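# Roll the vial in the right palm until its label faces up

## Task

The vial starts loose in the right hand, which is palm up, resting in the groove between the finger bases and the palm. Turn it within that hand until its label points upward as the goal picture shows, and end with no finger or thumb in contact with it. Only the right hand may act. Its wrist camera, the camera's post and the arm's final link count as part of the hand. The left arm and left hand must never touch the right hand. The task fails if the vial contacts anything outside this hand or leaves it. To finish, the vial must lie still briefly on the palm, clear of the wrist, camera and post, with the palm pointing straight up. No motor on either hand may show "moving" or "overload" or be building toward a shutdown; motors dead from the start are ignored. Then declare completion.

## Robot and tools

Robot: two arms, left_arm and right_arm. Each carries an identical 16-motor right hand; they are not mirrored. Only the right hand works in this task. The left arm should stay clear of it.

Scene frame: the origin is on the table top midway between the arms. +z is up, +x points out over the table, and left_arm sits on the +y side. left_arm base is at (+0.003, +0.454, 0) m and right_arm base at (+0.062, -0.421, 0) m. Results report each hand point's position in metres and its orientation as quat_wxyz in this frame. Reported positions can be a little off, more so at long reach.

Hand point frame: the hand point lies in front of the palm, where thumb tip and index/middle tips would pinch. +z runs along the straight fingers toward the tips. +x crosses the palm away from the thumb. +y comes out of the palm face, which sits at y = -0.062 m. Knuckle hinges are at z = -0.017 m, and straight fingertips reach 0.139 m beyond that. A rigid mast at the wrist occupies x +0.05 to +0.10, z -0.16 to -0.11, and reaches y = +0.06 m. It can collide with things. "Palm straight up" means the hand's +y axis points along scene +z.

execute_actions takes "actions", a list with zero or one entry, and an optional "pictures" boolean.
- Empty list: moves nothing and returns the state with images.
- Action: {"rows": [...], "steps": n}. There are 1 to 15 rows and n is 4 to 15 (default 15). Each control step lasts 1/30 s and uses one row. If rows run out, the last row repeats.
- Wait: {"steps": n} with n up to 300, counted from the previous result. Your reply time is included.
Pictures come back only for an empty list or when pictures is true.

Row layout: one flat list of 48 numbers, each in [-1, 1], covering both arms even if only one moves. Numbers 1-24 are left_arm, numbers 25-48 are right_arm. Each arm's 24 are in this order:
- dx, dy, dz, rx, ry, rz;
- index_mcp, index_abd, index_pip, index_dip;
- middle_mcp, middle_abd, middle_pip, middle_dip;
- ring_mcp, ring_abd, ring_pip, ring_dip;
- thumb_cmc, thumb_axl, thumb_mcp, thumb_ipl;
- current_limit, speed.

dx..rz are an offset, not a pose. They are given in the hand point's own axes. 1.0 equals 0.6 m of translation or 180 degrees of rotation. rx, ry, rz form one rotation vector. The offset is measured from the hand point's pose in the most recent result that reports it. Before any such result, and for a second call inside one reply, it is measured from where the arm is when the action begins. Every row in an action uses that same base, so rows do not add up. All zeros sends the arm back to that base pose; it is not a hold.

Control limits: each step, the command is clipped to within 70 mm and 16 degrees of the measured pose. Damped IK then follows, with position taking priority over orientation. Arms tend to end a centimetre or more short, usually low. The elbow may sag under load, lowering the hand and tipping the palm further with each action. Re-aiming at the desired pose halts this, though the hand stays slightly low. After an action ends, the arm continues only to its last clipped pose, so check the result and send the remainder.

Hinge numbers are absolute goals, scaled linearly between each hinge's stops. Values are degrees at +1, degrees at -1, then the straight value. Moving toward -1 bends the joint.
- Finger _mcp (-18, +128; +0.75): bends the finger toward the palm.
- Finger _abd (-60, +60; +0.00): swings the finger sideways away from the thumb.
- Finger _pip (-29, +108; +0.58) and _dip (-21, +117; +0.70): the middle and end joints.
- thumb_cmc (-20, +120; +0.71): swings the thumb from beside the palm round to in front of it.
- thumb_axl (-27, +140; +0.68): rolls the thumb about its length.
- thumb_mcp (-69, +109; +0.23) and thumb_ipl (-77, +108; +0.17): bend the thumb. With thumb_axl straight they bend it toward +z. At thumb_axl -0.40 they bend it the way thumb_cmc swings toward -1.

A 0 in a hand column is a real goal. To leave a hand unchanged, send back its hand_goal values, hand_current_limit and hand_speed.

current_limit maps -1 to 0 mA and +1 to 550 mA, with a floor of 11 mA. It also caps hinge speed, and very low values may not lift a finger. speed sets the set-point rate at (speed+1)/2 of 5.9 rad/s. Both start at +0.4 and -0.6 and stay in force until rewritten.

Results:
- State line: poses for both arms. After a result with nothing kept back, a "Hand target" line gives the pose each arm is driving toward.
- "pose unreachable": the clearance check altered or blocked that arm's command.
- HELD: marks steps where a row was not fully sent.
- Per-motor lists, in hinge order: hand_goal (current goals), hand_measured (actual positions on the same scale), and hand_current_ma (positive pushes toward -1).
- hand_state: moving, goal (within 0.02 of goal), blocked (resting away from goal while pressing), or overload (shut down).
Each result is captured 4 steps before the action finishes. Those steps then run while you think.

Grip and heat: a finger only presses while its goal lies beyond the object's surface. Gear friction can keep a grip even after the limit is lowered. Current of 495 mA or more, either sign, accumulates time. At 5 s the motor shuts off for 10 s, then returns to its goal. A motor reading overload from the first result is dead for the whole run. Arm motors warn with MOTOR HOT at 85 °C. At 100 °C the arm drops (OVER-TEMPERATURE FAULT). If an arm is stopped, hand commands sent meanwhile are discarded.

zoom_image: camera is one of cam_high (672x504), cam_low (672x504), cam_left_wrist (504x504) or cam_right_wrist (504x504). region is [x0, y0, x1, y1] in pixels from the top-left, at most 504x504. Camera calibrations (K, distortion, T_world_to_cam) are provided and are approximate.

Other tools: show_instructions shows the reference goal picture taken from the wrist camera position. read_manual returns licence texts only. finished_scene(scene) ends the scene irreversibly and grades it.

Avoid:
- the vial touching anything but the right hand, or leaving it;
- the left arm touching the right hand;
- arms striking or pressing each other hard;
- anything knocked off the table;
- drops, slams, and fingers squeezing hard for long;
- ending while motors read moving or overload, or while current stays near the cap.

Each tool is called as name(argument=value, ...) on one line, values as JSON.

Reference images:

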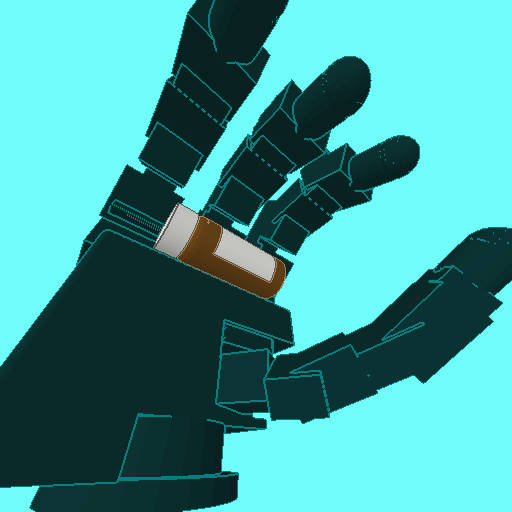

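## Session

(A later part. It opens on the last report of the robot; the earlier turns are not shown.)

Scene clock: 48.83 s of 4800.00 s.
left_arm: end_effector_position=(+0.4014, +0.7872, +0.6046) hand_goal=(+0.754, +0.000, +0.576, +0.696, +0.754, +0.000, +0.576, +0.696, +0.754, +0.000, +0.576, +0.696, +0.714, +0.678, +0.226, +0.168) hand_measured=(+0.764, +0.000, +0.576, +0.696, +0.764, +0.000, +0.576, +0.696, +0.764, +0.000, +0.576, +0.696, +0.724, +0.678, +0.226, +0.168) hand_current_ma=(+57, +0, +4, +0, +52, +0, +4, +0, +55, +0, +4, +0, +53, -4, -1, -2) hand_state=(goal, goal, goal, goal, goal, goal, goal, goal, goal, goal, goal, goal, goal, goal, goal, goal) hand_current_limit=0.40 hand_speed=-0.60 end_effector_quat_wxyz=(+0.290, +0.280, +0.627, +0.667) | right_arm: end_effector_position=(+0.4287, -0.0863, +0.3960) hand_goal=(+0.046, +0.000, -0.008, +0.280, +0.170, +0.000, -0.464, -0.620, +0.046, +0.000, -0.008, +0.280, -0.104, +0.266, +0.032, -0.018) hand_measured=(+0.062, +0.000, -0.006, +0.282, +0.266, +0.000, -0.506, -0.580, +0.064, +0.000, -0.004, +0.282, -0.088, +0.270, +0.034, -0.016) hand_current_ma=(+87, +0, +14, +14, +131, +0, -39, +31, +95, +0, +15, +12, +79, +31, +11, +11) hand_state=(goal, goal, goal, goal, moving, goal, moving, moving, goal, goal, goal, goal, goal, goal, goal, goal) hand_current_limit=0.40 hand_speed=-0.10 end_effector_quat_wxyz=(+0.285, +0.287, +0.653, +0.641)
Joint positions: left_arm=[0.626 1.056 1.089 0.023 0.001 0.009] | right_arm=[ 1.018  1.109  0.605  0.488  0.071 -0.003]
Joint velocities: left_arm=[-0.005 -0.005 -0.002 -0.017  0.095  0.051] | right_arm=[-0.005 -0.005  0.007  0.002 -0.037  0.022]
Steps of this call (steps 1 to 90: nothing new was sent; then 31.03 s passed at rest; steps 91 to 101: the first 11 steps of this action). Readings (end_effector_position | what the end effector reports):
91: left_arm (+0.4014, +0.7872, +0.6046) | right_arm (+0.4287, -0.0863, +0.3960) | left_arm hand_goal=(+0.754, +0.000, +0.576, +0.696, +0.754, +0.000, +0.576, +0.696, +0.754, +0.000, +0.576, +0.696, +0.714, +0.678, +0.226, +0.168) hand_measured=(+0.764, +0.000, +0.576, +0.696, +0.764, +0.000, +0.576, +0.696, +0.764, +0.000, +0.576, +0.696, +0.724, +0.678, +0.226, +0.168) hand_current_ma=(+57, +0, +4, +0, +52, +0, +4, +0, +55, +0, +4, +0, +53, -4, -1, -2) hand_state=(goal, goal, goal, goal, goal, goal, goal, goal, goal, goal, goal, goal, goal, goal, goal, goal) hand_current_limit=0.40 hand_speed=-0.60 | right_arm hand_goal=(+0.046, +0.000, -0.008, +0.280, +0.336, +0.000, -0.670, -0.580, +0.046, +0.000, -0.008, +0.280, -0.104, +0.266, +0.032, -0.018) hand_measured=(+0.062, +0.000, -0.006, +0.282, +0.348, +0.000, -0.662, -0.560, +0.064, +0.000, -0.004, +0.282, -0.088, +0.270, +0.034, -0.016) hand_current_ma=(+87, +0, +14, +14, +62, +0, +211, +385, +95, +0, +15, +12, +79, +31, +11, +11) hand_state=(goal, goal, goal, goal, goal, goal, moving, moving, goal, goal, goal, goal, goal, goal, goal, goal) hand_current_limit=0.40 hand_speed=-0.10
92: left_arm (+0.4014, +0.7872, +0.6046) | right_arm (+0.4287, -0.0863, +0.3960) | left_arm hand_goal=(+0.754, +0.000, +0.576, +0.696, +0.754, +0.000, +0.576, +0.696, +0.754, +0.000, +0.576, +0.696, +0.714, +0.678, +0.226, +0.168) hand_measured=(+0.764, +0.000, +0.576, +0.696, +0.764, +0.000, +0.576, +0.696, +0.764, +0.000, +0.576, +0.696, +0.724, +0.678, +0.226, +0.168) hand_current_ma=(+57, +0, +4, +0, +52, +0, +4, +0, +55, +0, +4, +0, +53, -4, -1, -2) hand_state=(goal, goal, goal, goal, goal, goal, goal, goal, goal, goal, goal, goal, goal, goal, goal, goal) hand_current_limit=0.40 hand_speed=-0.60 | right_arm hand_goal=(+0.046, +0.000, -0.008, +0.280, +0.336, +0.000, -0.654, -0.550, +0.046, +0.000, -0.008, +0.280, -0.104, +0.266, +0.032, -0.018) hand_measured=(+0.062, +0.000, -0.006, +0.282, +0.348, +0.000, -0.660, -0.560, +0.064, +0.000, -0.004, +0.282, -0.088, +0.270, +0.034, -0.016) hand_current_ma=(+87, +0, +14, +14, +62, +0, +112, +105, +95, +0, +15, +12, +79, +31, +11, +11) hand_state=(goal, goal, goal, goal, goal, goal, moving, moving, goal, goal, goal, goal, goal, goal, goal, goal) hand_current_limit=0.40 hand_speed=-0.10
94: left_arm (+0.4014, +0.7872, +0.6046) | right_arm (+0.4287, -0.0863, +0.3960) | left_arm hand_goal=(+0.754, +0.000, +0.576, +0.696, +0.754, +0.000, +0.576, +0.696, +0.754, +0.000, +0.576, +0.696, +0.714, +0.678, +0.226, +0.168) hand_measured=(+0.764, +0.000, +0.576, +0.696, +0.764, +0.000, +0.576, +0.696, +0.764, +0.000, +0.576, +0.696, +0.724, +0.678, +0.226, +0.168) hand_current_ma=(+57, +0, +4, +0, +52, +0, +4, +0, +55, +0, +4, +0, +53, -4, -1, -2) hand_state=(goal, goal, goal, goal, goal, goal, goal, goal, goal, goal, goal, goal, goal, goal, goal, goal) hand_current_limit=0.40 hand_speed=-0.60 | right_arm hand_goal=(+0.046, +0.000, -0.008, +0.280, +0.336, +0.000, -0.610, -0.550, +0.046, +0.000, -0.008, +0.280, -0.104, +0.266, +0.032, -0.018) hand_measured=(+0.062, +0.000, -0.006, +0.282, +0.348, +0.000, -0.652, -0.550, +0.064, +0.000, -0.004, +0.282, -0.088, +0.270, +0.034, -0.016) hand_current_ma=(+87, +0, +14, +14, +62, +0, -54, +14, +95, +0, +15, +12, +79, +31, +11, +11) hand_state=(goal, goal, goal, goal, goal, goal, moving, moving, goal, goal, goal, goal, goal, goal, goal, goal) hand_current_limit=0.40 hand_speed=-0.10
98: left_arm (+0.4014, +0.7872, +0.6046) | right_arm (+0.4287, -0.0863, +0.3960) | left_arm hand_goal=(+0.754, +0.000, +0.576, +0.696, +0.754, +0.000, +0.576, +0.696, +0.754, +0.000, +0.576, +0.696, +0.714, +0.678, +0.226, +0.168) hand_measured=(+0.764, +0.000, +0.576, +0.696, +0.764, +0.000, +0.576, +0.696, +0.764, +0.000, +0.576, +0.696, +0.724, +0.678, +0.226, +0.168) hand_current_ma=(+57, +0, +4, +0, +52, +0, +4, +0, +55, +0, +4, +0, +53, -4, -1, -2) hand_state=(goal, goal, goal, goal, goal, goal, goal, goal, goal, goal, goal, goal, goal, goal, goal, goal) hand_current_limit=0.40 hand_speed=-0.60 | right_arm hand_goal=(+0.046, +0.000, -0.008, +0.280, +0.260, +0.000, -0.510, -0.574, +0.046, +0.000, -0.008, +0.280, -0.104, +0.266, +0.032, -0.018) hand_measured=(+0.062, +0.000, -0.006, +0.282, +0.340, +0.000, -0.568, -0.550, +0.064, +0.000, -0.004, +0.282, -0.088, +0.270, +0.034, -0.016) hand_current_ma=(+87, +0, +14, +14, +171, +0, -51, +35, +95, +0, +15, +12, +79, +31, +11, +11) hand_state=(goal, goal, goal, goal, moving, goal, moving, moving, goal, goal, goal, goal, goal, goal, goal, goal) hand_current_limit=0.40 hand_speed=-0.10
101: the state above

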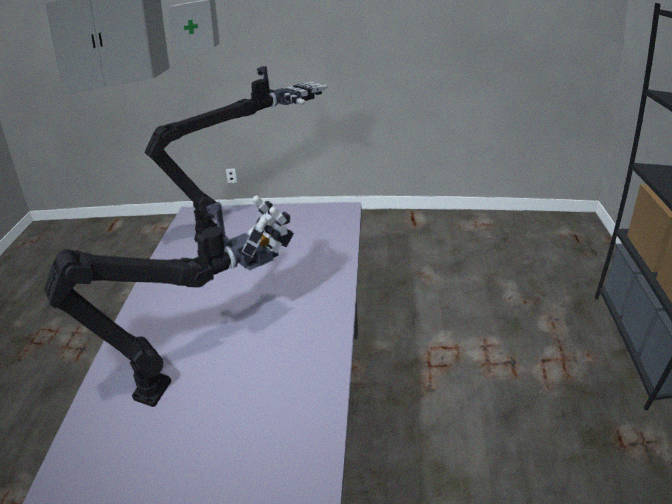

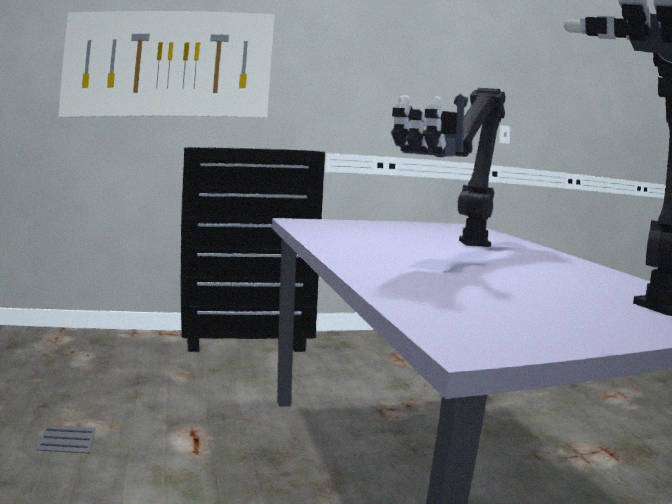

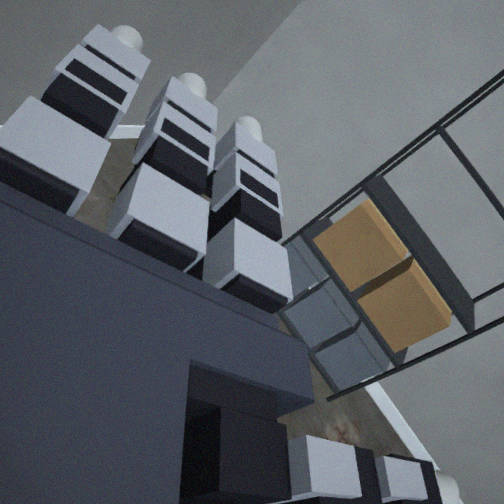

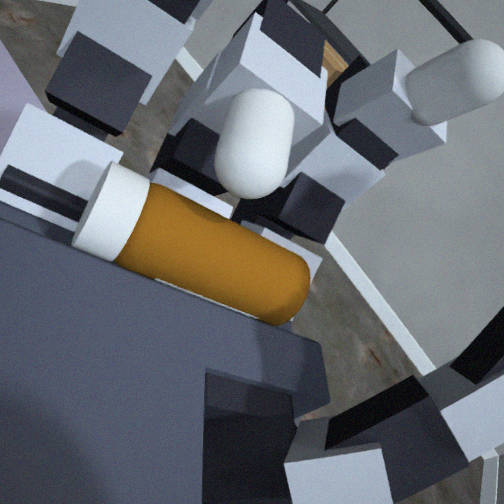

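execute_actions(actions=[{"rows": [[0.0002,0.0463,-0.0099,-0.0163,0.0003,-0.0002, 0.754,0,0.576,0.696,0.754,0,0.576,0.696,0.754,0,0.576,0.696,0.714,0.678,0.226,0.168,0.4,-0.6, 0,0.0333,0.0025,-0.01235,0.0004,0.001, 0.046,0,-0.008,0.28, 0.499,0,-0.44,-0.464, 0.046,0,-0.008,0.28, -0.104,0.266,0.032,-0.018, 0.4,-0.1],[0.0002,0.0463,-0.0099,-0.0163,0.0003,-0.0002, 0.754,0,0.576,0.696,0.754,0,0.576,0.696,0.754,0,0.576,0.696,0.714,0.678,0.226,0.168,0.4,-0.6, 0,0.0333,0.0025,-0.01235,0.0004,0.001, 0.046,0,-0.008,0.28, 0.499,0,-0.465,-0.464, 0.046,0,-0.008,0.28, -0.104,0.266,0.032,-0.018, 0.4,-0.1],[0.0002,0.0463,-0.0099,-0.0163,0.0003,-0.0002, 0.754,0,0.576,0.696,0.754,0,0.576,0.696,0.754,0,0.576,0.696,0.714,0.678,0.226,0.168,0.4,-0.6, 0,0.0333,0.0025,-0.01235,0.0004,0.001, 0.046,0,-0.008,0.28, 0.499,0,-0.49,-0.464, 0.046,0,-0.008,0.28, -0.104,0.266,0.032,-0.018, 0.4,-0.1],[0.0002,0.0463,-0.0099,-0.0163,0.0003,-0.0002, 0.754,0,0.576,0.696,0.754,0,0.576,0.696,0.754,0,0.576,0.696,0.714,0.678,0.226,0.168,0.4,-0.6, 0,0.0333,0.0025,-0.01235,0.0004,0.001, 0.046,0,-0.008,0.28, 0.499,0,-0.515,-0.464, 0.046,0,-0.008,0.28, -0.104,0.266,0.032,-0.018, 0.4,-0.1],[0.0002,0.0463,-0.0099,-0.0163,0.0003,-0.0002, 0.754,0,0.576,0.696,0.754,0,0.576,0.696,0.754,0,0.576,0.696,0.714,0.678,0.226,0.168,0.4,-0.6, 0,0.0333,0.0025,-0.01235,0.0004,0.001, 0.046,0,-0.008,0.28, 0.499,0,-0.54,-0.464, 0.046,0,-0.008,0.28, -0.104,0.266,0.032,-0.018, 0.4,-0.1],[0.0002,0.0463,-0.0099,-0.0163,0.0003,-0.0002, 0.754,0,0.576,0.696,0.754,0,0.576,0.696,0.754,0,0.576,0.696,0.714,0.678,0.226,0.168,0.4,-0.6, 0,0.0333,0.0025,-0.01235,0.0004,0.001, 0.046,0,-0.008,0.28, 0.499,0,-0.57,-0.464, 0.046,0,-0.008,0.28, -0.104,0.266,0.032,-0.018, 0.4,-0.1],[0.0002,0.0463,-0.0099,-0.0163,0.0003,-0.0002, 0.754,0,0.576,0.696,0.754,0,0.576,0.696,0.754,0,0.576,0.696,0.714,0.678,0.226,0.168,0.4,-0.6, 0,0.0333,0.0025,-0.01235,0.0004,0.001, 0.046,0,-0.008,0.28, 0.499,0,-0.60,-0.464, 0.046,0,-0.008,0.28, -0.104,0.266,0.032,-0.018, 0.4,-0.1],[0.0002,0.0463,-0.0099,-0.0163,0.0003,-0.0002, 0.754,0,0.576,0.696,0.754,0,0.576,0.696,0.754,0,0.576,0.696,0.714,0.678,0.226,0.168,0.4,-0.6, 0,0.0333,0.0025,-0.01235,0.0004,0.001, 0.046,0,-0.008,0.28, 0.499,0,-0.63,-0.464, 0.046,0,-0.008,0.28, -0.104,0.266,0.032,-0.018, 0.4,-0.1],[0.0002,0.0463,-0.0099,-0.0163,0.0003,-0.0002, 0.754,0,0.576,0.696,0.754,0,0.576,0.696,0.754,0,0.576,0.696,0.714,0.678,0.226,0.168,0.4,-0.6, 0,0.0333,0.0025,-0.01235,0.0004,0.001, 0.046,0,-0.008,0.28, 0.499,0,-0.66,-0.464, 0.046,0,-0.008,0.28, -0.104,0.266,0.032,-0.018, 0.4,-0.1],[0.0002,0.0463,-0.0099,-0.0163,0.0003,-0.0002, 0.754,0,0.576,0.696,0.754,0,0.576,0.696,0.754,0,0.576,0.696,0.714,0.678,0.226,0.168,0.4,-0.6, 0,0.0333,0.0025,-0.01235,0.0004,0.001, 0.046,0,-0.008,0.28, 0.499,0,-0.69,-0.464, 0.046,0,-0.008,0.28, -0.104,0.266,0.032,-0.018, 0.4,-0.1],[0.0002,0.0463,-0.0099,-0.0163,0.0003,-0.0002, 0.754,0,0.576,0.696,0.754,0,0.576,0.696,0.754,0,0.576,0.696,0.714,0.678,0.226,0.168,0.4,-0.6, 0,0.0333,0.0025,-0.01235,0.0004,0.001, 0.046,0,-0.008,0.28, 0.499,0,-0.72,-0.464, 0.046,0,-0.008,0.28, -0.104,0.266,0.032,-0.018, 0.4,-0.1],[0.0002,0.0463,-0.0099,-0.0163,0.0003,-0.0002, 0.754,0,0.576,0.696,0.754,0,0.576,0.696,0.754,0,0.576,0.696,0.714,0.678,0.226,0.168,0.4,-0.6, 0,0.0333,0.0025,-0.01235,0.0004,0.001, 0.046,0,-0.008,0.28, 0.499,0,-0.745,-0.464, 0.046,0,-0.008,0.28, -0.104,0.266,0.032,-0.018, 0.4,-0.1],[0.0002,0.0463,-0.0099,-0.0163,0.0003,-0.0002, 0.754,0,0.576,0.696,0.754,0,0.576,0.696,0.754,0,0.576,0.696,0.714,0.678,0.226,0.168,0.4,-0.6, 0,0.0333,0.0025,-0.01235,0.0004,0.001, 0.046,0,-0.008,0.28, 0.499,0,-0.769,-0.464, 0.046,0,-0.008,0.28, -0.104,0.266,0.032,-0.018, 0.4,-0.1]], "steps": 14}])

execute_actions(actions=[{"rows": [[0.0002,0.0463,-0.0099,-0.0163,0.0003,-0.0002, 0.754,0,0.576,0.696,0.754,0,0.576,0.696,0.754,0,0.576,0.696,0.714,0.678,0.226,0.168,0.4,-0.6, 0,0.0333,0.0025,-0.01235,0.0004,0.001, 0.046,0,-0.008,0.28, 0.499,0,-0.80,-0.455, 0.046,0,-0.008,0.28, -0.104,0.266,0.032,-0.018, 0.4,-0.1],[0.0002,0.0463,-0.0099,-0.0163,0.0003,-0.0002, 0.754,0,0.576,0.696,0.754,0,0.576,0.696,0.754,0,0.576,0.696,0.714,0.678,0.226,0.168,0.4,-0.6, 0,0.0333,0.0025,-0.01235,0.0004,0.001, 0.046,0,-0.008,0.28, 0.499,0,-0.825,-0.445, 0.046,0,-0.008,0.28, -0.104,0.266,0.032,-0.018, 0.4,-0.1],[0.0002,0.0463,-0.0099,-0.0163,0.0003,-0.0002, 0.754,0,0.576,0.696,0.754,0,0.576,0.696,0.754,0,0.576,0.696,0.714,0.678,0.226,0.168,0.4,-0.6, 0,0.0333,0.0025,-0.01235,0.0004,0.001, 0.046,0,-0.008,0.28, 0.499,0,-0.845,-0.437, 0.046,0,-0.008,0.28, -0.104,0.266,0.032,-0.018, 0.4,-0.1],[0.0002,0.0463,-0.0099,-0.0163,0.0003,-0.0002, 0.754,0,0.576,0.696,0.754,0,0.576,0.696,0.754,0,0.576,0.696,0.714,0.678,0.226,0.168,0.4,-0.6, 0,0.0333,0.0025,-0.01235,0.0004,0.001, 0.046,0,-0.008,0.28, 0.499,0,-0.863,-0.432, 0.046,0,-0.008,0.28, -0.104,0.266,0.032,-0.018, 0.4,-0.1],[0.0002,0.0463,-0.0099,-0.0163,0.0003,-0.0002, 0.754,0,0.576,0.696,0.754,0,0.576,0.696,0.754,0,0.576,0.696,0.714,0.678,0.226,0.168,0.4,-0.6, 0,0.0333,0.0025,-0.01235,0.0004,0.001, 0.046,0,-0.008,0.28, 0.499,0,-0.863,-0.432, 0.046,0,-0.008,0.28, -0.104,0.266,0.032,-0.018, 0.4,-0.1],[0.0002,0.0463,-0.0099,-0.0163,0.0003,-0.0002, 0.754,0,0.576,0.696,0.754,0,0.576,0.696,0.754,0,0.576,0.696,0.714,0.678,0.226,0.168,0.4,-0.6, 0,0.0333,0.0025,-0.01235,0.0004,0.001, 0.046,0,-0.008,0.28, 0.499,0,-0.863,-0.432, 0.046,0,-0.008,0.28, -0.104,0.266,0.032,-0.018, 0.4,-0.1],[0.0002,0.0463,-0.0099,-0.0163,0.0003,-0.0002, 0.754,0,0.576,0.696,0.754,0,0.576,0.696,0.754,0,0.576,0.696,0.714,0.678,0.226,0.168,0.4,-0.6, 0,0.0333,0.0025,-0.01235,0.0004,0.001, 0.046,0,-0.008,0.28, 0.490,0,-0.847,-0.462, 0.046,0,-0.008,0.28, -0.104,0.266,0.032,-0.018, 0.4,-0.1],[0.0002,0.0463,-0.0099,-0.0163,0.0003,-0.0002, 0.754,0,0.576,0.696,0.754,0,0.576,0.696,0.754,0,0.576,0.696,0.714,0.678,0.226,0.168,0.4,-0.6, 0,0.0333,0.0025,-0.01235,0.0004,0.001, 0.046,0,-0.008,0.28, 0.481,0,-0.830,-0.492, 0.046,0,-0.008,0.28, -0.104,0.266,0.032,-0.018, 0.4,-0.1],[0.0002,0.0463,-0.0099,-0.0163,0.0003,-0.0002, 0.754,0,0.576,0.696,0.754,0,0.576,0.696,0.754,0,0.576,0.696,0.714,0.678,0.226,0.168,0.4,-0.6, 0,0.0333,0.0025,-0.01235,0.0004,0.001, 0.046,0,-0.008,0.28, 0.472,0,-0.814,-0.521, 0.046,0,-0.008,0.28, -0.104,0.266,0.032,-0.018, 0.4,-0.1],[0.0002,0.0463,-0.0099,-0.0163,0.0003,-0.0002, 0.754,0,0.576,0.696,0.754,0,0.576,0.696,0.754,0,0.576,0.696,0.714,0.678,0.226,0.168,0.4,-0.6, 0,0.0333,0.0025,-0.01235,0.0004,0.001, 0.046,0,-0.008,0.28, 0.462,0,-0.798,-0.549, 0.046,0,-0.008,0.28, -0.104,0.266,0.032,-0.018, 0.4,-0.1],[0.0002,0.0463,-0.0099,-0.0163,0.0003,-0.0002, 0.754,0,0.576,0.696,0.754,0,0.576,0.696,0.754,0,0.576,0.696,0.714,0.678,0.226,0.168,0.4,-0.6, 0,0.0333,0.0025,-0.01235,0.0004,0.001, 0.046,0,-0.008,0.28, 0.453,0,-0.783,-0.577, 0.046,0,-0.008,0.28, -0.104,0.266,0.032,-0.018, 0.4,-0.1],[0.0002,0.0463,-0.0099,-0.0163,0.0003,-0.0002, 0.754,0,0.576,0.696,0.754,0,0.576,0.696,0.754,0,0.576,0.696,0.714,0.678,0.226,0.168,0.4,-0.6, 0,0.0333,0.0025,-0.01235,0.0004,0.001, 0.046,0,-0.008,0.28, 0.444,0,-0.769,-0.604, 0.046,0,-0.008,0.28, -0.104,0.266,0.032,-0.018, 0.4,-0.1]], "steps": 14}])

execute_actions(actions=[{"steps": 8}], pictures=true)

Scene clock: 52.67 s of 4800.00 s.
left_arm: end_effector_position=(+0.4014, +0.7872, +0.6046) hand_goal=(+0.754, +0.000, +0.576, +0.696, +0.754, +0.000, +0.576, +0.696, +0.754, +0.000, +0.576, +0.696, +0.714, +0.678, +0.226, +0.168) hand_measured=(+0.764, +0.000, +0.576, +0.696, +0.764, +0.000, +0.576, +0.696, +0.764, +0.000, +0.576, +0.696, +0.724, +0.678, +0.226, +0.168) hand_current_ma=(+57, +0, +4, +0, +52, +0, +4, +0, +55, +0, +4, +0, +53, -4, -1, -2) hand_state=(goal, goal, goal, goal, goal, goal, goal, goal, goal, goal, goal, goal, goal, goal, goal, goal) hand_current_limit=0.40 hand_speed=-0.60 end_effector_quat_wxyz=(+0.290, +0.280, +0.627, +0.667) | right_arm: end_effector_position=(+0.4287, -0.0863, +0.3960) hand_goal=(+0.046, +0.000, -0.008, +0.280, +0.500, +0.000, -0.690, -0.464, +0.046, +0.000, -0.008, +0.280, -0.104, +0.266, +0.032, -0.018) hand_measured=(+0.062, +0.000, -0.006, +0.282, +0.370, +0.000, -0.616, -0.468, +0.064, +0.000, -0.004, +0.282, -0.088, +0.270, +0.034, -0.016) hand_current_ma=(+87, +0, +14, +14, -31, +0, +45, -20, +95, +0, +15, +12, +79, +31, +11, +11) hand_state=(goal, goal, goal, goal, moving, goal, moving, moving, goal, goal, goal, goal, goal, goal, goal, goal) hand_current_limit=0.40 hand_speed=-0.10 end_effector_quat_wxyz=(+0.285, +0.287, +0.653, +0.641)
Joint positions: left_arm=[0.626 1.056 1.089 0.023 0.001 0.009] | right_arm=[ 1.018  1.109  0.605  0.488  0.071 -0.003]
Joint velocities: left_arm=[-0.015 -0.005 -0.007  0.002 -0.007  0.007] | right_arm=[-0.005 -0.005 -0.022  0.012 -0.037 -0.066]
Off your previous action's commanded pose (left_arm): 0.028 m, 3 deg at its last step (step 4 of this call).
Off your previous action's commanded pose (right_arm): 0.020 m, 2 deg at its last step (step 4 of this call).
Steps of this call (steps 1 to 4: the last 4 steps of your previous action; steps 5 to 90: nothing new was sent; then 0.50 s passed at rest; steps 91 to 100: the first 10 steps of this action). Readings (end_effector_position | what the end effector reports):
91: left_arm (+0.4014, +0.7872, +0.6046) | right_arm (+0.4287, -0.0863, +0.3960) | left_arm hand_goal=(+0.754, +0.000, +0.576, +0.696, +0.754, +0.000, +0.576, +0.696, +0.754, +0.000, +0.576, +0.696, +0.714, +0.678, +0.226, +0.168) hand_measured=(+0.764, +0.000, +0.576, +0.696, +0.764, +0.000, +0.576, +0.696, +0.764, +0.000, +0.576, +0.696, +0.724, +0.678, +0.226, +0.168) hand_current_ma=(+57, +0, +4, +0, +52, +0, +4, +0, +55, +0, +4, +0, +53, -4, -1, -2) hand_state=(goal, goal, goal, goal, goal, goal, goal, goal, goal, goal, goal, goal, goal, goal, goal, goal) hand_current_limit=0.40 hand_speed=-0.60 | right_arm hand_goal=(+0.046, +0.000, -0.008, +0.280, +0.500, +0.000, -0.440, -0.464, +0.046, +0.000, -0.008, +0.280, -0.104, +0.266, +0.032, -0.018) hand_measured=(+0.062, +0.000, -0.006, +0.282, +0.064, +0.000, -0.416, -0.678, +0.064, +0.000, -0.004, +0.282, -0.088, +0.270, +0.034, -0.016) hand_current_ma=(+87, +0, +14, +14, +73, +0, -29, +12, +95, +0, +15, +12, +79, +31, +11, +11) hand_state=(goal, goal, goal, goal, moving, goal, moving, moving, goal, goal, goal, goal, goal, goal, goal, goal) hand_current_limit=0.40 hand_speed=-0.10
92: left_arm (+0.4014, +0.7872, +0.6046) | right_arm (+0.4287, -0.0863, +0.3960) | left_arm hand_goal=(+0.754, +0.000, +0.576, +0.696, +0.754, +0.000, +0.576, +0.696, +0.754, +0.000, +0.576, +0.696, +0.714, +0.678, +0.226, +0.168) hand_measured=(+0.764, +0.000, +0.576, +0.696, +0.764, +0.000, +0.576, +0.696, +0.764, +0.000, +0.576, +0.696, +0.724, +0.678, +0.226, +0.168) hand_current_ma=(+57, +0, +4, +0, +52, +0, +4, +0, +55, +0, +4, +0, +53, -4, -1, -2) hand_state=(goal, goal, goal, goal, goal, goal, goal, goal, goal, goal, goal, goal, goal, goal, goal, goal) hand_current_limit=0.40 hand_speed=-0.60 | right_arm hand_goal=(+0.046, +0.000, -0.008, +0.280, +0.500, +0.000, -0.464, -0.464, +0.046, +0.000, -0.008, +0.280, -0.104, +0.266, +0.032, -0.018) hand_measured=(+0.062, +0.000, -0.006, +0.282, +0.068, +0.000, -0.418, -0.674, +0.064, +0.000, -0.004, +0.282, -0.088, +0.270, +0.034, -0.016) hand_current_ma=(+87, +0, +14, +14, -154, +0, +62, -192, +95, +0, +15, +12, +79, +31, +11, +11) hand_state=(goal, goal, goal, goal, moving, goal, moving, moving, goal, goal, goal, goal, goal, goal, goal, goal) hand_current_limit=0.40 hand_speed=-0.10
94: left_arm (+0.4014, +0.7872, +0.6046) | right_arm (+0.4287, -0.0863, +0.3960) | left_arm hand_goal=(+0.754, +0.000, +0.576, +0.696, +0.754, +0.000, +0.576, +0.696, +0.754, +0.000, +0.576, +0.696, +0.714, +0.678, +0.226, +0.168) hand_measured=(+0.764, +0.000, +0.576, +0.696, +0.764, +0.000, +0.576, +0.696, +0.764, +0.000, +0.576, +0.696, +0.724, +0.678, +0.226, +0.168) hand_current_ma=(+57, +0, +4, +0, +52, +0, +4, +0, +55, +0, +4, +0, +53, -4, -1, -2) hand_state=(goal, goal, goal, goal, goal, goal, goal, goal, goal, goal, goal, goal, goal, goal, goal, goal) hand_current_limit=0.40 hand_speed=-0.60 | right_arm hand_goal=(+0.046, +0.000, -0.008, +0.280, +0.500, +0.000, -0.514, -0.464, +0.046, +0.000, -0.008, +0.280, -0.104, +0.266, +0.032, -0.018) hand_measured=(+0.062, +0.000, -0.006, +0.282, +0.134, +0.000, -0.454, -0.606, +0.064, +0.000, -0.004, +0.282, -0.088, +0.270, +0.034, -0.016) hand_current_ma=(+87, +0, +14, +14, -77, +0, +42, -130, +95, +0, +15, +12, +79, +31, +11, +11) hand_state=(goal, goal, goal, goal, moving, goal, moving, moving, goal, goal, goal, goal, goal, goal, goal, goal) hand_current_limit=0.40 hand_speed=-0.10
98: left_arm (+0.4014, +0.7872, +0.6046) | right_arm (+0.4287, -0.0863, +0.3960) | left_arm hand_goal=(+0.754, +0.000, +0.576, +0.696, +0.754, +0.000, +0.576, +0.696, +0.754, +0.000, +0.576, +0.696, +0.714, +0.678, +0.226, +0.168) hand_measured=(+0.764, +0.000, +0.576, +0.696, +0.764, +0.000, +0.576, +0.696, +0.764, +0.000, +0.576, +0.696, +0.724, +0.678, +0.226, +0.168) hand_current_ma=(+57, +0, +4, +0, +52, +0, +4, +0, +55, +0, +4, +0, +53, -4, -1, -2) hand_state=(goal, goal, goal, goal, goal, goal, goal, goal, goal, goal, goal, goal, goal, goal, goal, goal) hand_current_limit=0.40 hand_speed=-0.60 | right_arm hand_goal=(+0.046, +0.000, -0.008, +0.280, +0.500, +0.000, -0.630, -0.464, +0.046, +0.000, -0.008, +0.280, -0.104, +0.266, +0.032, -0.018) hand_measured=(+0.062, +0.000, -0.006, +0.282, +0.290, +0.000, -0.556, -0.478, +0.064, +0.000, -0.004, +0.282, -0.088, +0.270, +0.034, -0.016) hand_current_ma=(+87, +0, +14, +14, -39, +0, +47, +0, +95, +0, +15, +12, +79, +31, +11, +11) hand_state=(goal, goal, goal, goal, moving, goal, moving, moving, goal, goal, goal, goal, goal, goal, goal, goal) hand_current_limit=0.40 hand_speed=-0.10
100: the state above

Scene clock: 53.13 s of 4800.00 s.
left_arm: end_effector_position=(+0.4014, +0.7872, +0.6046) hand_goal=(+0.754, +0.000, +0.576, +0.696, +0.754, +0.000, +0.576, +0.696, +0.754, +0.000, +0.576, +0.696, +0.714, +0.678, +0.226, +0.168) hand_measured=(+0.764, +0.000, +0.576, +0.696, +0.764, +0.000, +0.576, +0.696, +0.764, +0.000, +0.576, +0.696, +0.724, +0.678, +0.226, +0.168) hand_current_ma=(+57, +0, +4, +0, +52, +0, +4, +0, +55, +0, +4, +0, +53, -4, -1, -2) hand_state=(goal, goal, goal, goal, goal, goal, goal, goal, goal, goal, goal, goal, goal, goal, goal, goal) hand_current_limit=0.40 hand_speed=-0.60 end_effector_quat_wxyz=(+0.290, +0.280, +0.627, +0.667) | right_arm: end_effector_position=(+0.4287, -0.0863, +0.3960) hand_goal=(+0.046, +0.000, -0.008, +0.280, +0.462, +0.000, -0.798, -0.548, +0.046, +0.000, -0.008, +0.280, -0.104, +0.266, +0.032, -0.018) hand_measured=(+0.062, +0.000, -0.006, +0.282, +0.506, +0.000, -0.824, -0.466, +0.064, +0.000, -0.004, +0.282, -0.088, +0.270, +0.034, -0.016) hand_current_ma=(+87, +0, +14, +14, +148, +0, +20, +140, +95, +0, +15, +12, +79, +31, +11, +11) hand_state=(goal, goal, goal, goal, moving, goal, moving, moving, goal, goal, goal, goal, goal, goal, goal, goal) hand_current_limit=0.40 hand_speed=-0.10 end_effector_quat_wxyz=(+0.285, +0.287, +0.653, +0.641)
Joint positions: left_arm=[0.626 1.056 1.089 0.023 0.001 0.009] | right_arm=[ 1.018  1.109  0.605  0.488  0.071 -0.003]
Joint velocities: left_arm=[ 0.005 -0.005  0.007 -0.012  0.066  0.007] | right_arm=[-0.005 -0.015 -0.007  0.002  0.022 -0.007]
Off your previous action's commanded pose (left_arm): 0.028 m, 3 deg at its last step (step 4 of this call).
Off your previous action's commanded pose (right_arm): 0.020 m, 2 deg at its last step (step 4 of this call).
Steps of this call (steps 1 to 4: the last 4 steps of your previous action; steps 5 to 14: the first 10 steps of this action, its rows measured from where the robot was after step 4). Readings (end_effector_position | what the end effector reports):
4: left_arm (+0.4014, +0.7872, +0.6046) | right_arm (+0.4287, -0.0863, +0.3960) | left_arm hand_goal=(+0.754, +0.000, +0.576, +0.696, +0.754, +0.000, +0.576, +0.696, +0.754, +0.000, +0.576, +0.696, +0.714, +0.678, +0.226, +0.168) hand_measured=(+0.764, +0.000, +0.576, +0.696, +0.764, +0.000, +0.576, +0.696, +0.764, +0.000, +0.576, +0.696, +0.724, +0.678, +0.226, +0.168) hand_current_ma=(+57, +0, +4, +0, +52, +0, +4, +0, +55, +0, +4, +0, +53, -4, -1, -2) hand_state=(goal, goal, goal, goal, goal, goal, goal, goal, goal, goal, goal, goal, goal, goal, goal, goal) hand_current_limit=0.40 hand_speed=-0.60 | right_arm hand_goal=(+0.046, +0.000, -0.008, +0.280, +0.500, +0.000, -0.768, -0.464, +0.046, +0.000, -0.008, +0.280, -0.104, +0.266, +0.032, -0.018) hand_measured=(+0.062, +0.000, -0.006, +0.282, +0.500, +0.000, -0.730, -0.468, +0.064, +0.000, -0.004, +0.282, -0.088, +0.270, +0.034, -0.016) hand_current_ma=(+87, +0, +14, +14, +52, +0, +37, -22, +95, +0, +15, +12, +79, +31, +11, +11) hand_state=(goal, goal, goal, goal, moving, goal, moving, goal, goal, goal, goal, goal, goal, goal, goal, goal) hand_current_limit=0.40 hand_speed=-0.10
5: left_arm (+0.4014, +0.7872, +0.6046) | right_arm (+0.4287, -0.0863, +0.3960) | left_arm hand_goal=(+0.754, +0.000, +0.576, +0.696, +0.754, +0.000, +0.576, +0.696, +0.754, +0.000, +0.576, +0.696, +0.714, +0.678, +0.226, +0.168) hand_measured=(+0.764, +0.000, +0.576, +0.696, +0.764, +0.000, +0.576, +0.696, +0.764, +0.000, +0.576, +0.696, +0.724, +0.678, +0.226, +0.168) hand_current_ma=(+57, +0, +4, +0, +52, +0, +4, +0, +55, +0, +4, +0, +53, -4, -1, -2) hand_state=(goal, goal, goal, goal, goal, goal, goal, goal, goal, goal, goal, goal, goal, goal, goal, goal) hand_current_limit=0.40 hand_speed=-0.60 | right_arm hand_goal=(+0.046, +0.000, -0.008, +0.280, +0.500, +0.000, -0.800, -0.454, +0.046, +0.000, -0.008, +0.280, -0.104, +0.266, +0.032, -0.018) hand_measured=(+0.062, +0.000, -0.006, +0.282, +0.504, +0.000, -0.754, -0.468, +0.064, +0.000, -0.004, +0.282, -0.088, +0.270, +0.034, -0.016) hand_current_ma=(+87, +0, +14, +14, +35, +0, -19, -22, +95, +0, +15, +12, +79, +31, +11, +11) hand_state=(goal, goal, goal, goal, moving, goal, moving, moving, goal, goal, goal, goal, goal, goal, goal, goal) hand_current_limit=0.40 hand_speed=-0.10
6: left_arm (+0.4014, +0.7872, +0.6046) | right_arm (+0.4287, -0.0863, +0.3960) | left_arm hand_goal=(+0.754, +0.000, +0.576, +0.696, +0.754, +0.000, +0.576, +0.696, +0.754, +0.000, +0.576, +0.696, +0.714, +0.678, +0.226, +0.168) hand_measured=(+0.764, +0.000, +0.576, +0.696, +0.764, +0.000, +0.576, +0.696, +0.764, +0.000, +0.576, +0.696, +0.724, +0.678, +0.226, +0.168) hand_current_ma=(+57, +0, +4, +0, +52, +0, +4, +0, +55, +0, +4, +0, +53, -4, -1, -2) hand_state=(goal, goal, goal, goal, goal, goal, goal, goal, goal, goal, goal, goal, goal, goal, goal, goal) hand_current_limit=0.40 hand_speed=-0.60 | right_arm hand_goal=(+0.046, +0.000, -0.008, +0.280, +0.500, +0.000, -0.824, -0.444, +0.046, +0.000, -0.008, +0.280, -0.104, +0.266, +0.032, -0.018) hand_measured=(+0.062, +0.000, -0.006, +0.282, +0.506, +0.000, -0.766, -0.468, +0.064, +0.000, -0.004, +0.282, -0.088, +0.270, +0.034, -0.016) hand_current_ma=(+87, +0, +14, +14, +31, +0, +74, -47, +95, +0, +15, +12, +79, +31, +11, +11) hand_state=(goal, goal, goal, goal, moving, goal, moving, moving, goal, goal, goal, goal, goal, goal, goal, goal) hand_current_limit=0.40 hand_speed=-0.10
8: left_arm (+0.4014, +0.7872, +0.6046) | right_arm (+0.4287, -0.0863, +0.3960) | left_arm hand_goal=(+0.754, +0.000, +0.576, +0.696, +0.754, +0.000, +0.576, +0.696, +0.754, +0.000, +0.576, +0.696, +0.714, +0.678, +0.226, +0.168) hand_measured=(+0.764, +0.000, +0.576, +0.696, +0.764, +0.000, +0.576, +0.696, +0.764, +0.000, +0.576, +0.696, +0.724, +0.678, +0.226, +0.168) hand_current_ma=(+57, +0, +4, +0, +52, +0, +4, +0, +55, +0, +4, +0, +53, -4, -1, -2) hand_state=(goal, goal, goal, goal, goal, goal, goal, goal, goal, goal, goal, goal, goal, goal, goal, goal) hand_current_limit=0.40 hand_speed=-0.60 | right_arm hand_goal=(+0.046, +0.000, -0.008, +0.280, +0.500, +0.000, -0.862, -0.432, +0.046, +0.000, -0.008, +0.280, -0.104, +0.266, +0.032, -0.018) hand_measured=(+0.062, +0.000, -0.006, +0.282, +0.506, +0.000, -0.812, -0.452, +0.064, +0.000, -0.004, +0.282, -0.088, +0.270, +0.034, -0.016) hand_current_ma=(+87, +0, +14, +14, +29, +0, +27, -33, +95, +0, +15, +12, +79, +31, +11, +11) hand_state=(goal, goal, goal, goal, goal, goal, moving, moving, goal, goal, goal, goal, goal, goal, goal, goal) hand_current_limit=0.40 hand_speed=-0.10
12: left_arm (+0.4014, +0.7872, +0.6046) | right_arm (+0.4287, -0.0863, +0.3960) | left_arm hand_goal=(+0.754, +0.000, +0.576, +0.696, +0.754, +0.000, +0.576, +0.696, +0.754, +0.000, +0.576, +0.696, +0.714, +0.678, +0.226, +0.168) hand_measured=(+0.764, +0.000, +0.576, +0.696, +0.764, +0.000, +0.576, +0.696, +0.764, +0.000, +0.576, +0.696, +0.724, +0.678, +0.226, +0.168) hand_current_ma=(+57, +0, +4, +0, +52, +0, +4, +0, +55, +0, +4, +0, +53, -4, -1, -2) hand_state=(goal, goal, goal, goal, goal, goal, goal, goal, goal, goal, goal, goal, goal, goal, goal, goal) hand_current_limit=0.40 hand_speed=-0.60 | right_arm hand_goal=(+0.046, +0.000, -0.008, +0.280, +0.482, +0.000, -0.830, -0.492, +0.046, +0.000, -0.008, +0.280, -0.104, +0.266, +0.032, -0.018) hand_measured=(+0.062, +0.000, -0.006, +0.282, +0.510, +0.000, -0.840, -0.434, +0.064, +0.000, -0.004, +0.282, -0.088, +0.270, +0.034, -0.016) hand_current_ma=(+87, +0, +14, +14, +116, +0, +26, +99, +95, +0, +15, +12, +79, +31, +11, +11) hand_state=(goal, goal, goal, goal, moving, goal, moving, moving, goal, goal, goal, goal, goal, goal, goal, goal) hand_current_limit=0.40 hand_speed=-0.10
14: the state above

Scene clock: 53.40 s of 4800.00 s.
left_arm: end_effector_position=(+0.4014, +0.7872, +0.6046) hand_goal=(+0.754, +0.000, +0.576, +0.696, +0.754, +0.000, +0.576, +0.696, +0.754, +0.000, +0.576, +0.696, +0.714, +0.678, +0.226, +0.168) hand_measured=(+0.764, +0.000, +0.576, +0.696, +0.764, +0.000, +0.576, +0.696, +0.764, +0.000, +0.576, +0.696, +0.724, +0.678, +0.226, +0.168) hand_current_ma=(+57, +0, +4, +0, +52, +0, +4, +0, +55, +0, +4, +0, +53, -4, -1, -2) hand_state=(goal, goal, goal, goal, goal, goal, goal, goal, goal, goal, goal, goal, goal, goal, goal, goal) hand_current_limit=0.40 hand_speed=-0.60 end_effector_quat_wxyz=(+0.290, +0.280, +0.627, +0.667) | right_arm: end_effector_position=(+0.4287, -0.0863, +0.3960) hand_goal=(+0.046, +0.000, -0.008, +0.280, +0.444, +0.000, -0.768, -0.604, +0.046, +0.000, -0.008, +0.280, -0.104, +0.266, +0.032, -0.018) hand_measured=(+0.062, +0.000, -0.006, +0.282, +0.468, +0.000, -0.758, -0.582, +0.064, +0.000, -0.004, +0.282, -0.088, +0.270, +0.034, -0.016) hand_current_ma=(+87, +0, +14, +14, +126, +0, +49, +115, +95, +0, +15, +12, +79, +31, +11, +11) hand_state=(goal, goal, goal, goal, blocked, goal, goal, blocked, goal, goal, goal, goal, goal, goal, goal, goal) hand_current_limit=0.40 hand_speed=-0.10 end_effector_quat_wxyz=(+0.285, +0.287, +0.653, +0.641)
Joint positions: left_arm=[0.626 1.056 1.089 0.023 0.001 0.009] | right_arm=[ 1.018  1.109  0.605  0.488  0.071 -0.003]
Joint velocities: left_arm=[-0.015  0.005  0.002 -0.002 -0.022 -0.037] | right_arm=[-0.015 -0.024 -0.017  0.007 -0.037 -0.022]
Hand target (left_arm): +0.395, +0.782, +0.631; +0.296, +0.271, +0.610, +0.683
Hand target (right_arm): +0.430, -0.086, +0.416; +0.289, +0.282, +0.640, +0.654
Off the commanded pose (left_arm): 0.028 m, 3 deg.
Off the commanded pose (right_arm): 0.020 m, 2 deg.
Kept back: nothing.
Steps of this call (steps 1 to 4: the last 4 steps of your previous action; steps 5 to 8: nothing new was sent). Readings (end_effector_position | what the end effector reports):
1: left_arm (+0.4014, +0.7872, +0.6046) | right_arm (+0.4287, -0.0863, +0.3960) | left_arm hand_goal=(+0.754, +0.000, +0.576, +0.696, +0.754, +0.000, +0.576, +0.696, +0.754, +0.000, +0.576, +0.696, +0.714, +0.678, +0.226, +0.168) hand_measured=(+0.764, +0.000, +0.576, +0.696, +0.764, +0.000, +0.576, +0.696, +0.764, +0.000, +0.576, +0.696, +0.724, +0.678, +0.226, +0.168) hand_current_ma=(+57, +0, +4, +0, +52, +0, +4, +0, +55, +0, +4, +0, +53, -4, -1, -2) hand_state=(goal, goal, goal, goal, goal, goal, goal, goal, goal, goal, goal, goal, goal, goal, goal, goal) hand_current_limit=0.40 hand_speed=-0.60 | right_arm hand_goal=(+0.046, +0.000, -0.008, +0.280, +0.454, +0.000, -0.782, -0.576, +0.046, +0.000, -0.008, +0.280, -0.104, +0.266, +0.032, -0.018) hand_measured=(+0.062, +0.000, -0.006, +0.282, +0.500, +0.000, -0.812, -0.490, +0.064, +0.000, -0.004, +0.282, -0.088, +0.270, +0.034, -0.016) hand_current_ma=(+87, +0, +14, +14, +146, +0, +24, +142, +95, +0, +15, +12, +79, +31, +11, +11) hand_state=(goal, goal, goal, goal, moving, goal, moving, moving, goal, goal, goal, goal, goal, goal, goal, goal) hand_current_limit=0.40 hand_speed=-0.10
2: left_arm (+0.4014, +0.7872, +0.6046) | right_arm (+0.4287, -0.0863, +0.3960) | left_arm hand_goal=(+0.754, +0.000, +0.576, +0.696, +0.754, +0.000, +0.576, +0.696, +0.754, +0.000, +0.576, +0.696, +0.714, +0.678, +0.226, +0.168) hand_measured=(+0.764, +0.000, +0.576, +0.696, +0.764, +0.000, +0.576, +0.696, +0.764, +0.000, +0.576, +0.696, +0.724, +0.678, +0.226, +0.168) hand_current_ma=(+57, +0, +4, +0, +52, +0, +4, +0, +55, +0, +4, +0, +53, -4, -1, -2) hand_state=(goal, goal, goal, goal, goal, goal, goal, goal, goal, goal, goal, goal, goal, goal, goal, goal) hand_current_limit=0.40 hand_speed=-0.60 | right_arm hand_goal=(+0.046, +0.000, -0.008, +0.280, +0.444, +0.000, -0.768, -0.604, +0.046, +0.000, -0.008, +0.280, -0.104, +0.266, +0.032, -0.018) hand_measured=(+0.062, +0.000, -0.006, +0.282, +0.490, +0.000, -0.796, -0.516, +0.064, +0.000, -0.004, +0.282, -0.088, +0.270, +0.034, -0.016) hand_current_ma=(+87, +0, +14, +14, +134, +0, +25, +149, +95, +0, +15, +12, +79, +31, +11, +11) hand_state=(goal, goal, goal, goal, moving, goal, moving, moving, goal, goal, goal, goal, goal, goal, goal, goal) hand_current_limit=0.40 hand_speed=-0.10
4: left_arm (+0.4014, +0.7872, +0.6046) | right_arm (+0.4287, -0.0863, +0.3960) | left_arm hand_goal=(+0.754, +0.000, +0.576, +0.696, +0.754, +0.000, +0.576, +0.696, +0.754, +0.000, +0.576, +0.696, +0.714, +0.678, +0.226, +0.168) hand_measured=(+0.764, +0.000, +0.576, +0.696, +0.764, +0.000, +0.576, +0.696, +0.764, +0.000, +0.576, +0.696, +0.724, +0.678, +0.226, +0.168) hand_current_ma=(+57, +0, +4, +0, +52, +0, +4, +0, +55, +0, +4, +0, +53, -4, -1, -2) hand_state=(goal, goal, goal, goal, goal, goal, goal, goal, goal, goal, goal, goal, goal, goal, goal, goal) hand_current_limit=0.40 hand_speed=-0.60 | right_arm hand_goal=(+0.046, +0.000, -0.008, +0.280, +0.444, +0.000, -0.768, -0.604, +0.046, +0.000, -0.008, +0.280, -0.104, +0.266, +0.032, -0.018) hand_measured=(+0.062, +0.000, -0.006, +0.282, +0.472, +0.000, -0.766, -0.568, +0.064, +0.000, -0.004, +0.282, -0.088, +0.270, +0.034, -0.016) hand_current_ma=(+87, +0, +14, +14, +115, +0, +66, +84, +95, +0, +15, +12, +79, +31, +11, +11) hand_state=(goal, goal, goal, goal, moving, goal, moving, moving, goal, goal, goal, goal, goal, goal, goal, goal) hand_current_limit=0.40 hand_speed=-0.10
8: the state above

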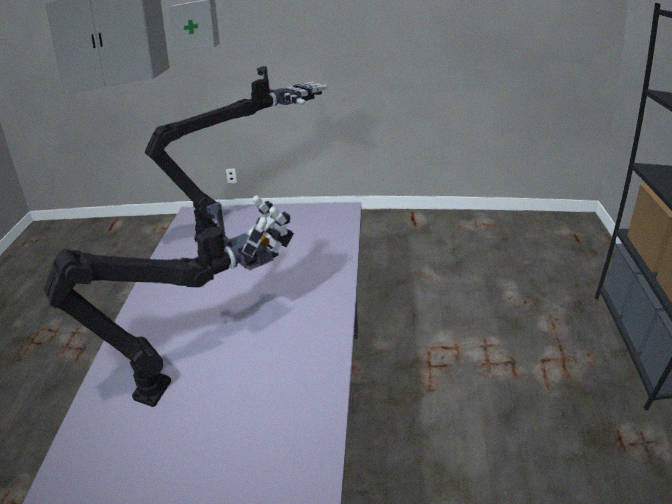

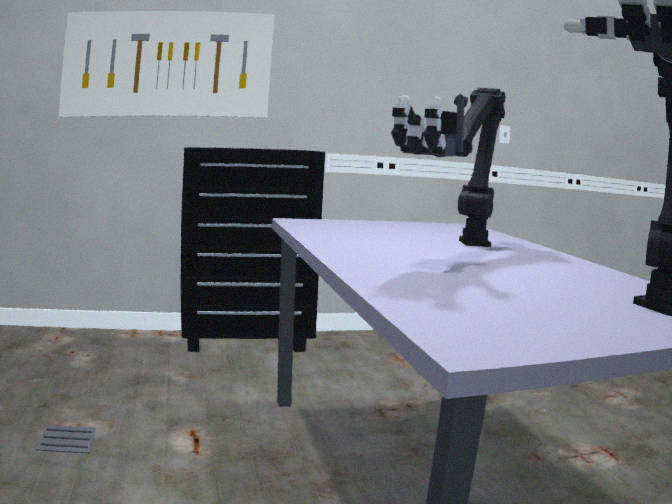

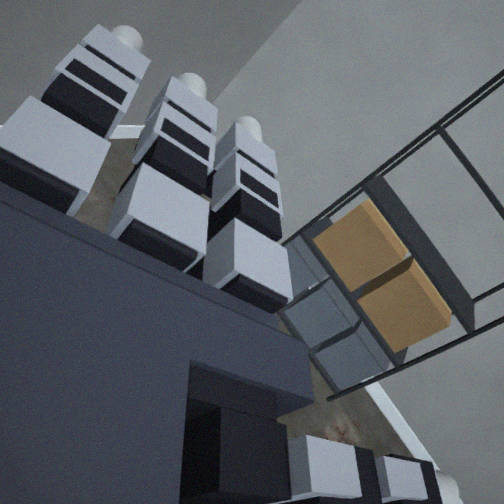

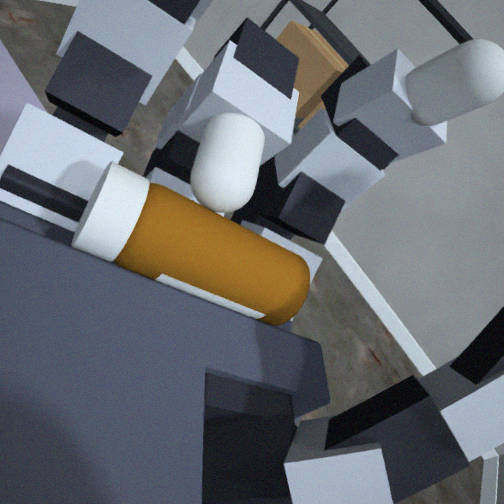

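execute_actions(actions=[])

Scene clock: 54.03 s of 4800.00 s.
left_arm: end_effector_position=(+0.4014, +0.7872, +0.6046) hand_goal=(+0.754, +0.000, +0.576, +0.696, +0.754, +0.000, +0.576, +0.696, +0.754, +0.000, +0.576, +0.696, +0.714, +0.678, +0.226, +0.168) hand_measured=(+0.764, +0.000, +0.576, +0.696, +0.764, +0.000, +0.576, +0.696, +0.764, +0.000, +0.576, +0.696, +0.724, +0.678, +0.226, +0.168) hand_current_ma=(+57, +0, +4, +0, +52, +0, +4, +0, +55, +0, +4, +0, +53, -4, -1, -2) hand_state=(goal, goal, goal, goal, goal, goal, goal, goal, goal, goal, goal, goal, goal, goal, goal, goal) hand_current_limit=0.40 hand_speed=-0.60 end_effector_quat_wxyz=(+0.290, +0.280, +0.627, +0.667) | right_arm: end_effector_position=(+0.4287, -0.0863, +0.3960) hand_goal=(+0.046, +0.000, -0.008, +0.280, +0.444, +0.000, -0.768, -0.604, +0.046, +0.000, -0.008, +0.280, -0.104, +0.266, +0.032, -0.018) hand_measured=(+0.062, +0.000, -0.006, +0.282, +0.468, +0.000, -0.758, -0.582, +0.064, +0.000, -0.004, +0.282, -0.088, +0.270, +0.034, -0.016) hand_current_ma=(+87, +0, +14, +14, +127, +0, +49, +115, +95, +0, +15, +12, +79, +31, +11, +11) hand_state=(goal, goal, goal, goal, blocked, goal, goal, blocked, goal, goal, goal, goal, goal, goal, goal, goal) hand_current_limit=0.40 hand_speed=-0.10 end_effector_quat_wxyz=(+0.285, +0.287, +0.653, +0.641)
Joint positions: left_arm=[0.626 1.056 1.089 0.023 0.001 0.009] | right_arm=[ 1.018  1.109  0.605  0.488  0.071 -0.003]
Joint velocities: left_arm=[-0.005  0.005  0.002 -0.002 -0.007  0.022] | right_arm=[-0.005 -0.015 -0.007  0.007  0.022  0.066]
Hand target (left_arm): +0.395, +0.782, +0.631; +0.296, +0.271, +0.610, +0.683
Hand target (right_arm): +0.430, -0.086, +0.416; +0.289, +0.282, +0.640, +0.654
Off the commanded pose (left_arm): 0.028 m, 3 deg.
Off the commanded pose (right_arm): 0.020 m, 2 deg.
Kept back: nothing.
Steps of this call (steps 1 to 19: nothing new was sent). Readings (end_effector_position | what the end effector reports):
1: left_arm (+0.4014, +0.7872, +0.6046) | right_arm (+0.4287, -0.0863, +0.3960) | left_arm hand_goal=(+0.754, +0.000, +0.576, +0.696, +0.754, +0.000, +0.576, +0.696, +0.754, +0.000, +0.576, +0.696, +0.714, +0.678, +0.226, +0.168) hand_measured=(+0.764, +0.000, +0.576, +0.696, +0.764, +0.000, +0.576, +0.696, +0.764, +0.000, +0.576, +0.696, +0.724, +0.678, +0.226, +0.168) hand_current_ma=(+57, +0, +4, +0, +52, +0, +4, +0, +55, +0, +4, +0, +53, -4, -1, -2) hand_state=(goal, goal, goal, goal, goal, goal, goal, goal, goal, goal, goal, goal, goal, goal, goal, goal) hand_current_limit=0.40 hand_speed=-0.60 | right_arm hand_goal=(+0.046, +0.000, -0.008, +0.280, +0.444, +0.000, -0.768, -0.604, +0.046, +0.000, -0.008, +0.280, -0.104, +0.266, +0.032, -0.018) hand_measured=(+0.062, +0.000, -0.006, +0.282, +0.468, +0.000, -0.758, -0.582, +0.064, +0.000, -0.004, +0.282, -0.088, +0.270, +0.034, -0.016) hand_current_ma=(+87, +0, +14, +14, +127, +0, +49, +115, +95, +0, +15, +12, +79, +31, +11, +11) hand_state=(goal, goal, goal, goal, blocked, goal, goal, blocked, goal, goal, goal, goal, goal, goal, goal, goal) hand_current_limit=0.40 hand_speed=-0.10
2: left_arm (+0.4014, +0.7872, +0.6046) | right_arm (+0.4287, -0.0863, +0.3960) | left_arm hand_goal=(+0.754, +0.000, +0.576, +0.696, +0.754, +0.000, +0.576, +0.696, +0.754, +0.000, +0.576, +0.696, +0.714, +0.678, +0.226, +0.168) hand_measured=(+0.764, +0.000, +0.576, +0.696, +0.764, +0.000, +0.576, +0.696, +0.764, +0.000, +0.576, +0.696, +0.724, +0.678, +0.226, +0.168) hand_current_ma=(+57, +0, +4, +0, +52, +0, +4, +0, +55, +0, +4, +0, +53, -4, -1, -2) hand_state=(goal, goal, goal, goal, goal, goal, goal, goal, goal, goal, goal, goal, goal, goal, goal, goal) hand_current_limit=0.40 hand_speed=-0.60 | right_arm hand_goal=(+0.046, +0.000, -0.008, +0.280, +0.444, +0.000, -0.768, -0.604, +0.046, +0.000, -0.008, +0.280, -0.104, +0.266, +0.032, -0.018) hand_measured=(+0.062, +0.000, -0.006, +0.282, +0.468, +0.000, -0.758, -0.582, +0.064, +0.000, -0.004, +0.282, -0.088, +0.270, +0.034, -0.016) hand_current_ma=(+87, +0, +14, +14, +127, +0, +49, +115, +95, +0, +15, +12, +79, +31, +11, +11) hand_state=(goal, goal, goal, goal, blocked, goal, goal, blocked, goal, goal, goal, goal, goal, goal, goal, goal) hand_current_limit=0.40 hand_speed=-0.10
4: left_arm (+0.4014, +0.7872, +0.6046) | right_arm (+0.4287, -0.0863, +0.3960) | left_arm hand_goal=(+0.754, +0.000, +0.576, +0.696, +0.754, +0.000, +0.576, +0.696, +0.754, +0.000, +0.576, +0.696, +0.714, +0.678, +0.226, +0.168) hand_measured=(+0.764, +0.000, +0.576, +0.696, +0.764, +0.000, +0.576, +0.696, +0.764, +0.000, +0.576, +0.696, +0.724, +0.678, +0.226, +0.168) hand_current_ma=(+57, +0, +4, +0, +52, +0, +4, +0, +55, +0, +4, +0, +53, -4, -1, -2) hand_state=(goal, goal, goal, goal, goal, goal, goal, goal, goal, goal, goal, goal, goal, goal, goal, goal) hand_current_limit=0.40 hand_speed=-0.60 | right_arm hand_goal=(+0.046, +0.000, -0.008, +0.280, +0.444, +0.000, -0.768, -0.604, +0.046, +0.000, -0.008, +0.280, -0.104, +0.266, +0.032, -0.018) hand_measured=(+0.062, +0.000, -0.006, +0.282, +0.468, +0.000, -0.758, -0.582, +0.064, +0.000, -0.004, +0.282, -0.088, +0.270, +0.034, -0.016) hand_current_ma=(+87, +0, +14, +14, +127, +0, +49, +115, +95, +0, +15, +12, +79, +31, +11, +11) hand_state=(goal, goal, goal, goal, blocked, goal, goal, blocked, goal, goal, goal, goal, goal, goal, goal, goal) hand_current_limit=0.40 hand_speed=-0.10
8: left_arm (+0.4014, +0.7872, +0.6046) | right_arm (+0.4287, -0.0863, +0.3960) | left_arm hand_goal=(+0.754, +0.000, +0.576, +0.696, +0.754, +0.000, +0.576, +0.696, +0.754, +0.000, +0.576, +0.696, +0.714, +0.678, +0.226, +0.168) hand_measured=(+0.764, +0.000, +0.576, +0.696, +0.764, +0.000, +0.576, +0.696, +0.764, +0.000, +0.576, +0.696, +0.724, +0.678, +0.226, +0.168) hand_current_ma=(+57, +0, +4, +0, +52, +0, +4, +0, +55, +0, +4, +0, +53, -4, -1, -2) hand_state=(goal, goal, goal, goal, goal, goal, goal, goal, goal, goal, goal, goal, goal, goal, goal, goal) hand_current_limit=0.40 hand_speed=-0.60 | right_arm hand_goal=(+0.046, +0.000, -0.008, +0.280, +0.444, +0.000, -0.768, -0.604, +0.046, +0.000, -0.008, +0.280, -0.104, +0.266, +0.032, -0.018) hand_measured=(+0.062, +0.000, -0.006, +0.282, +0.468, +0.000, -0.758, -0.582, +0.064, +0.000, -0.004, +0.282, -0.088, +0.270, +0.034, -0.016) hand_current_ma=(+87, +0, +14, +14, +127, +0, +49, +115, +95, +0, +15, +12, +79, +31, +11, +11) hand_state=(goal, goal, goal, goal, blocked, goal, goal, blocked, goal, goal, goal, goal, goal, goal, goal, goal) hand_current_limit=0.40 hand_speed=-0.10
19: the state above

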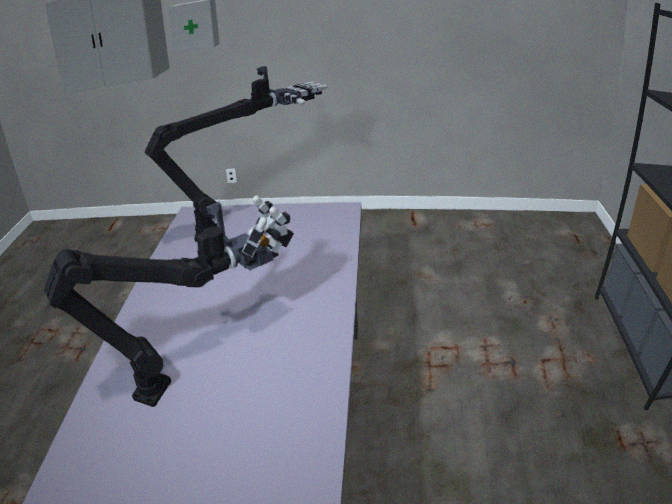

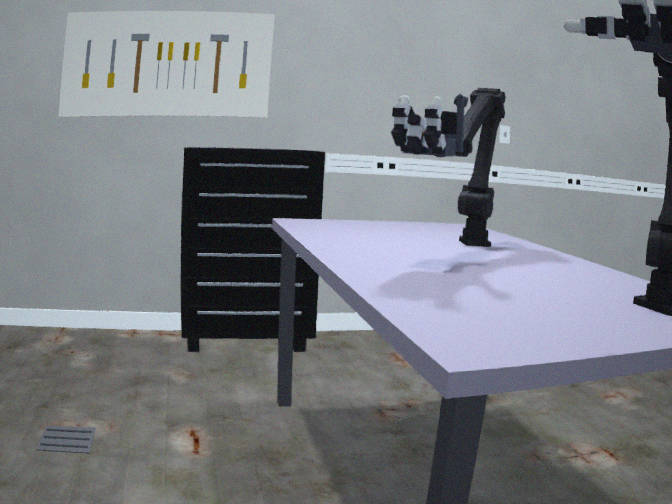

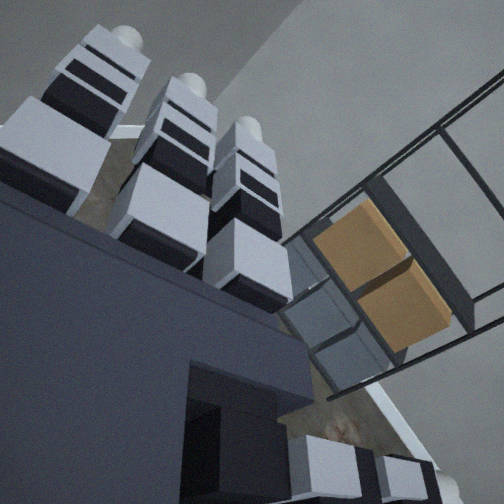

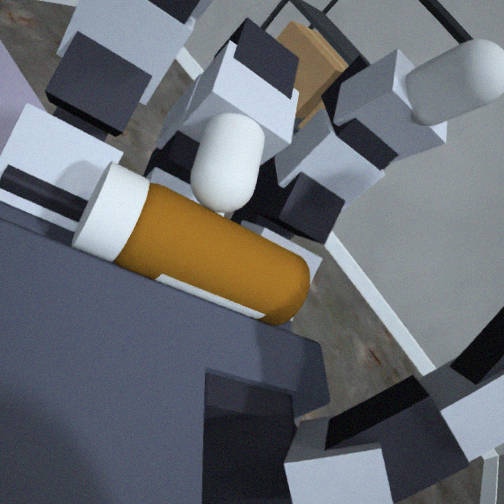

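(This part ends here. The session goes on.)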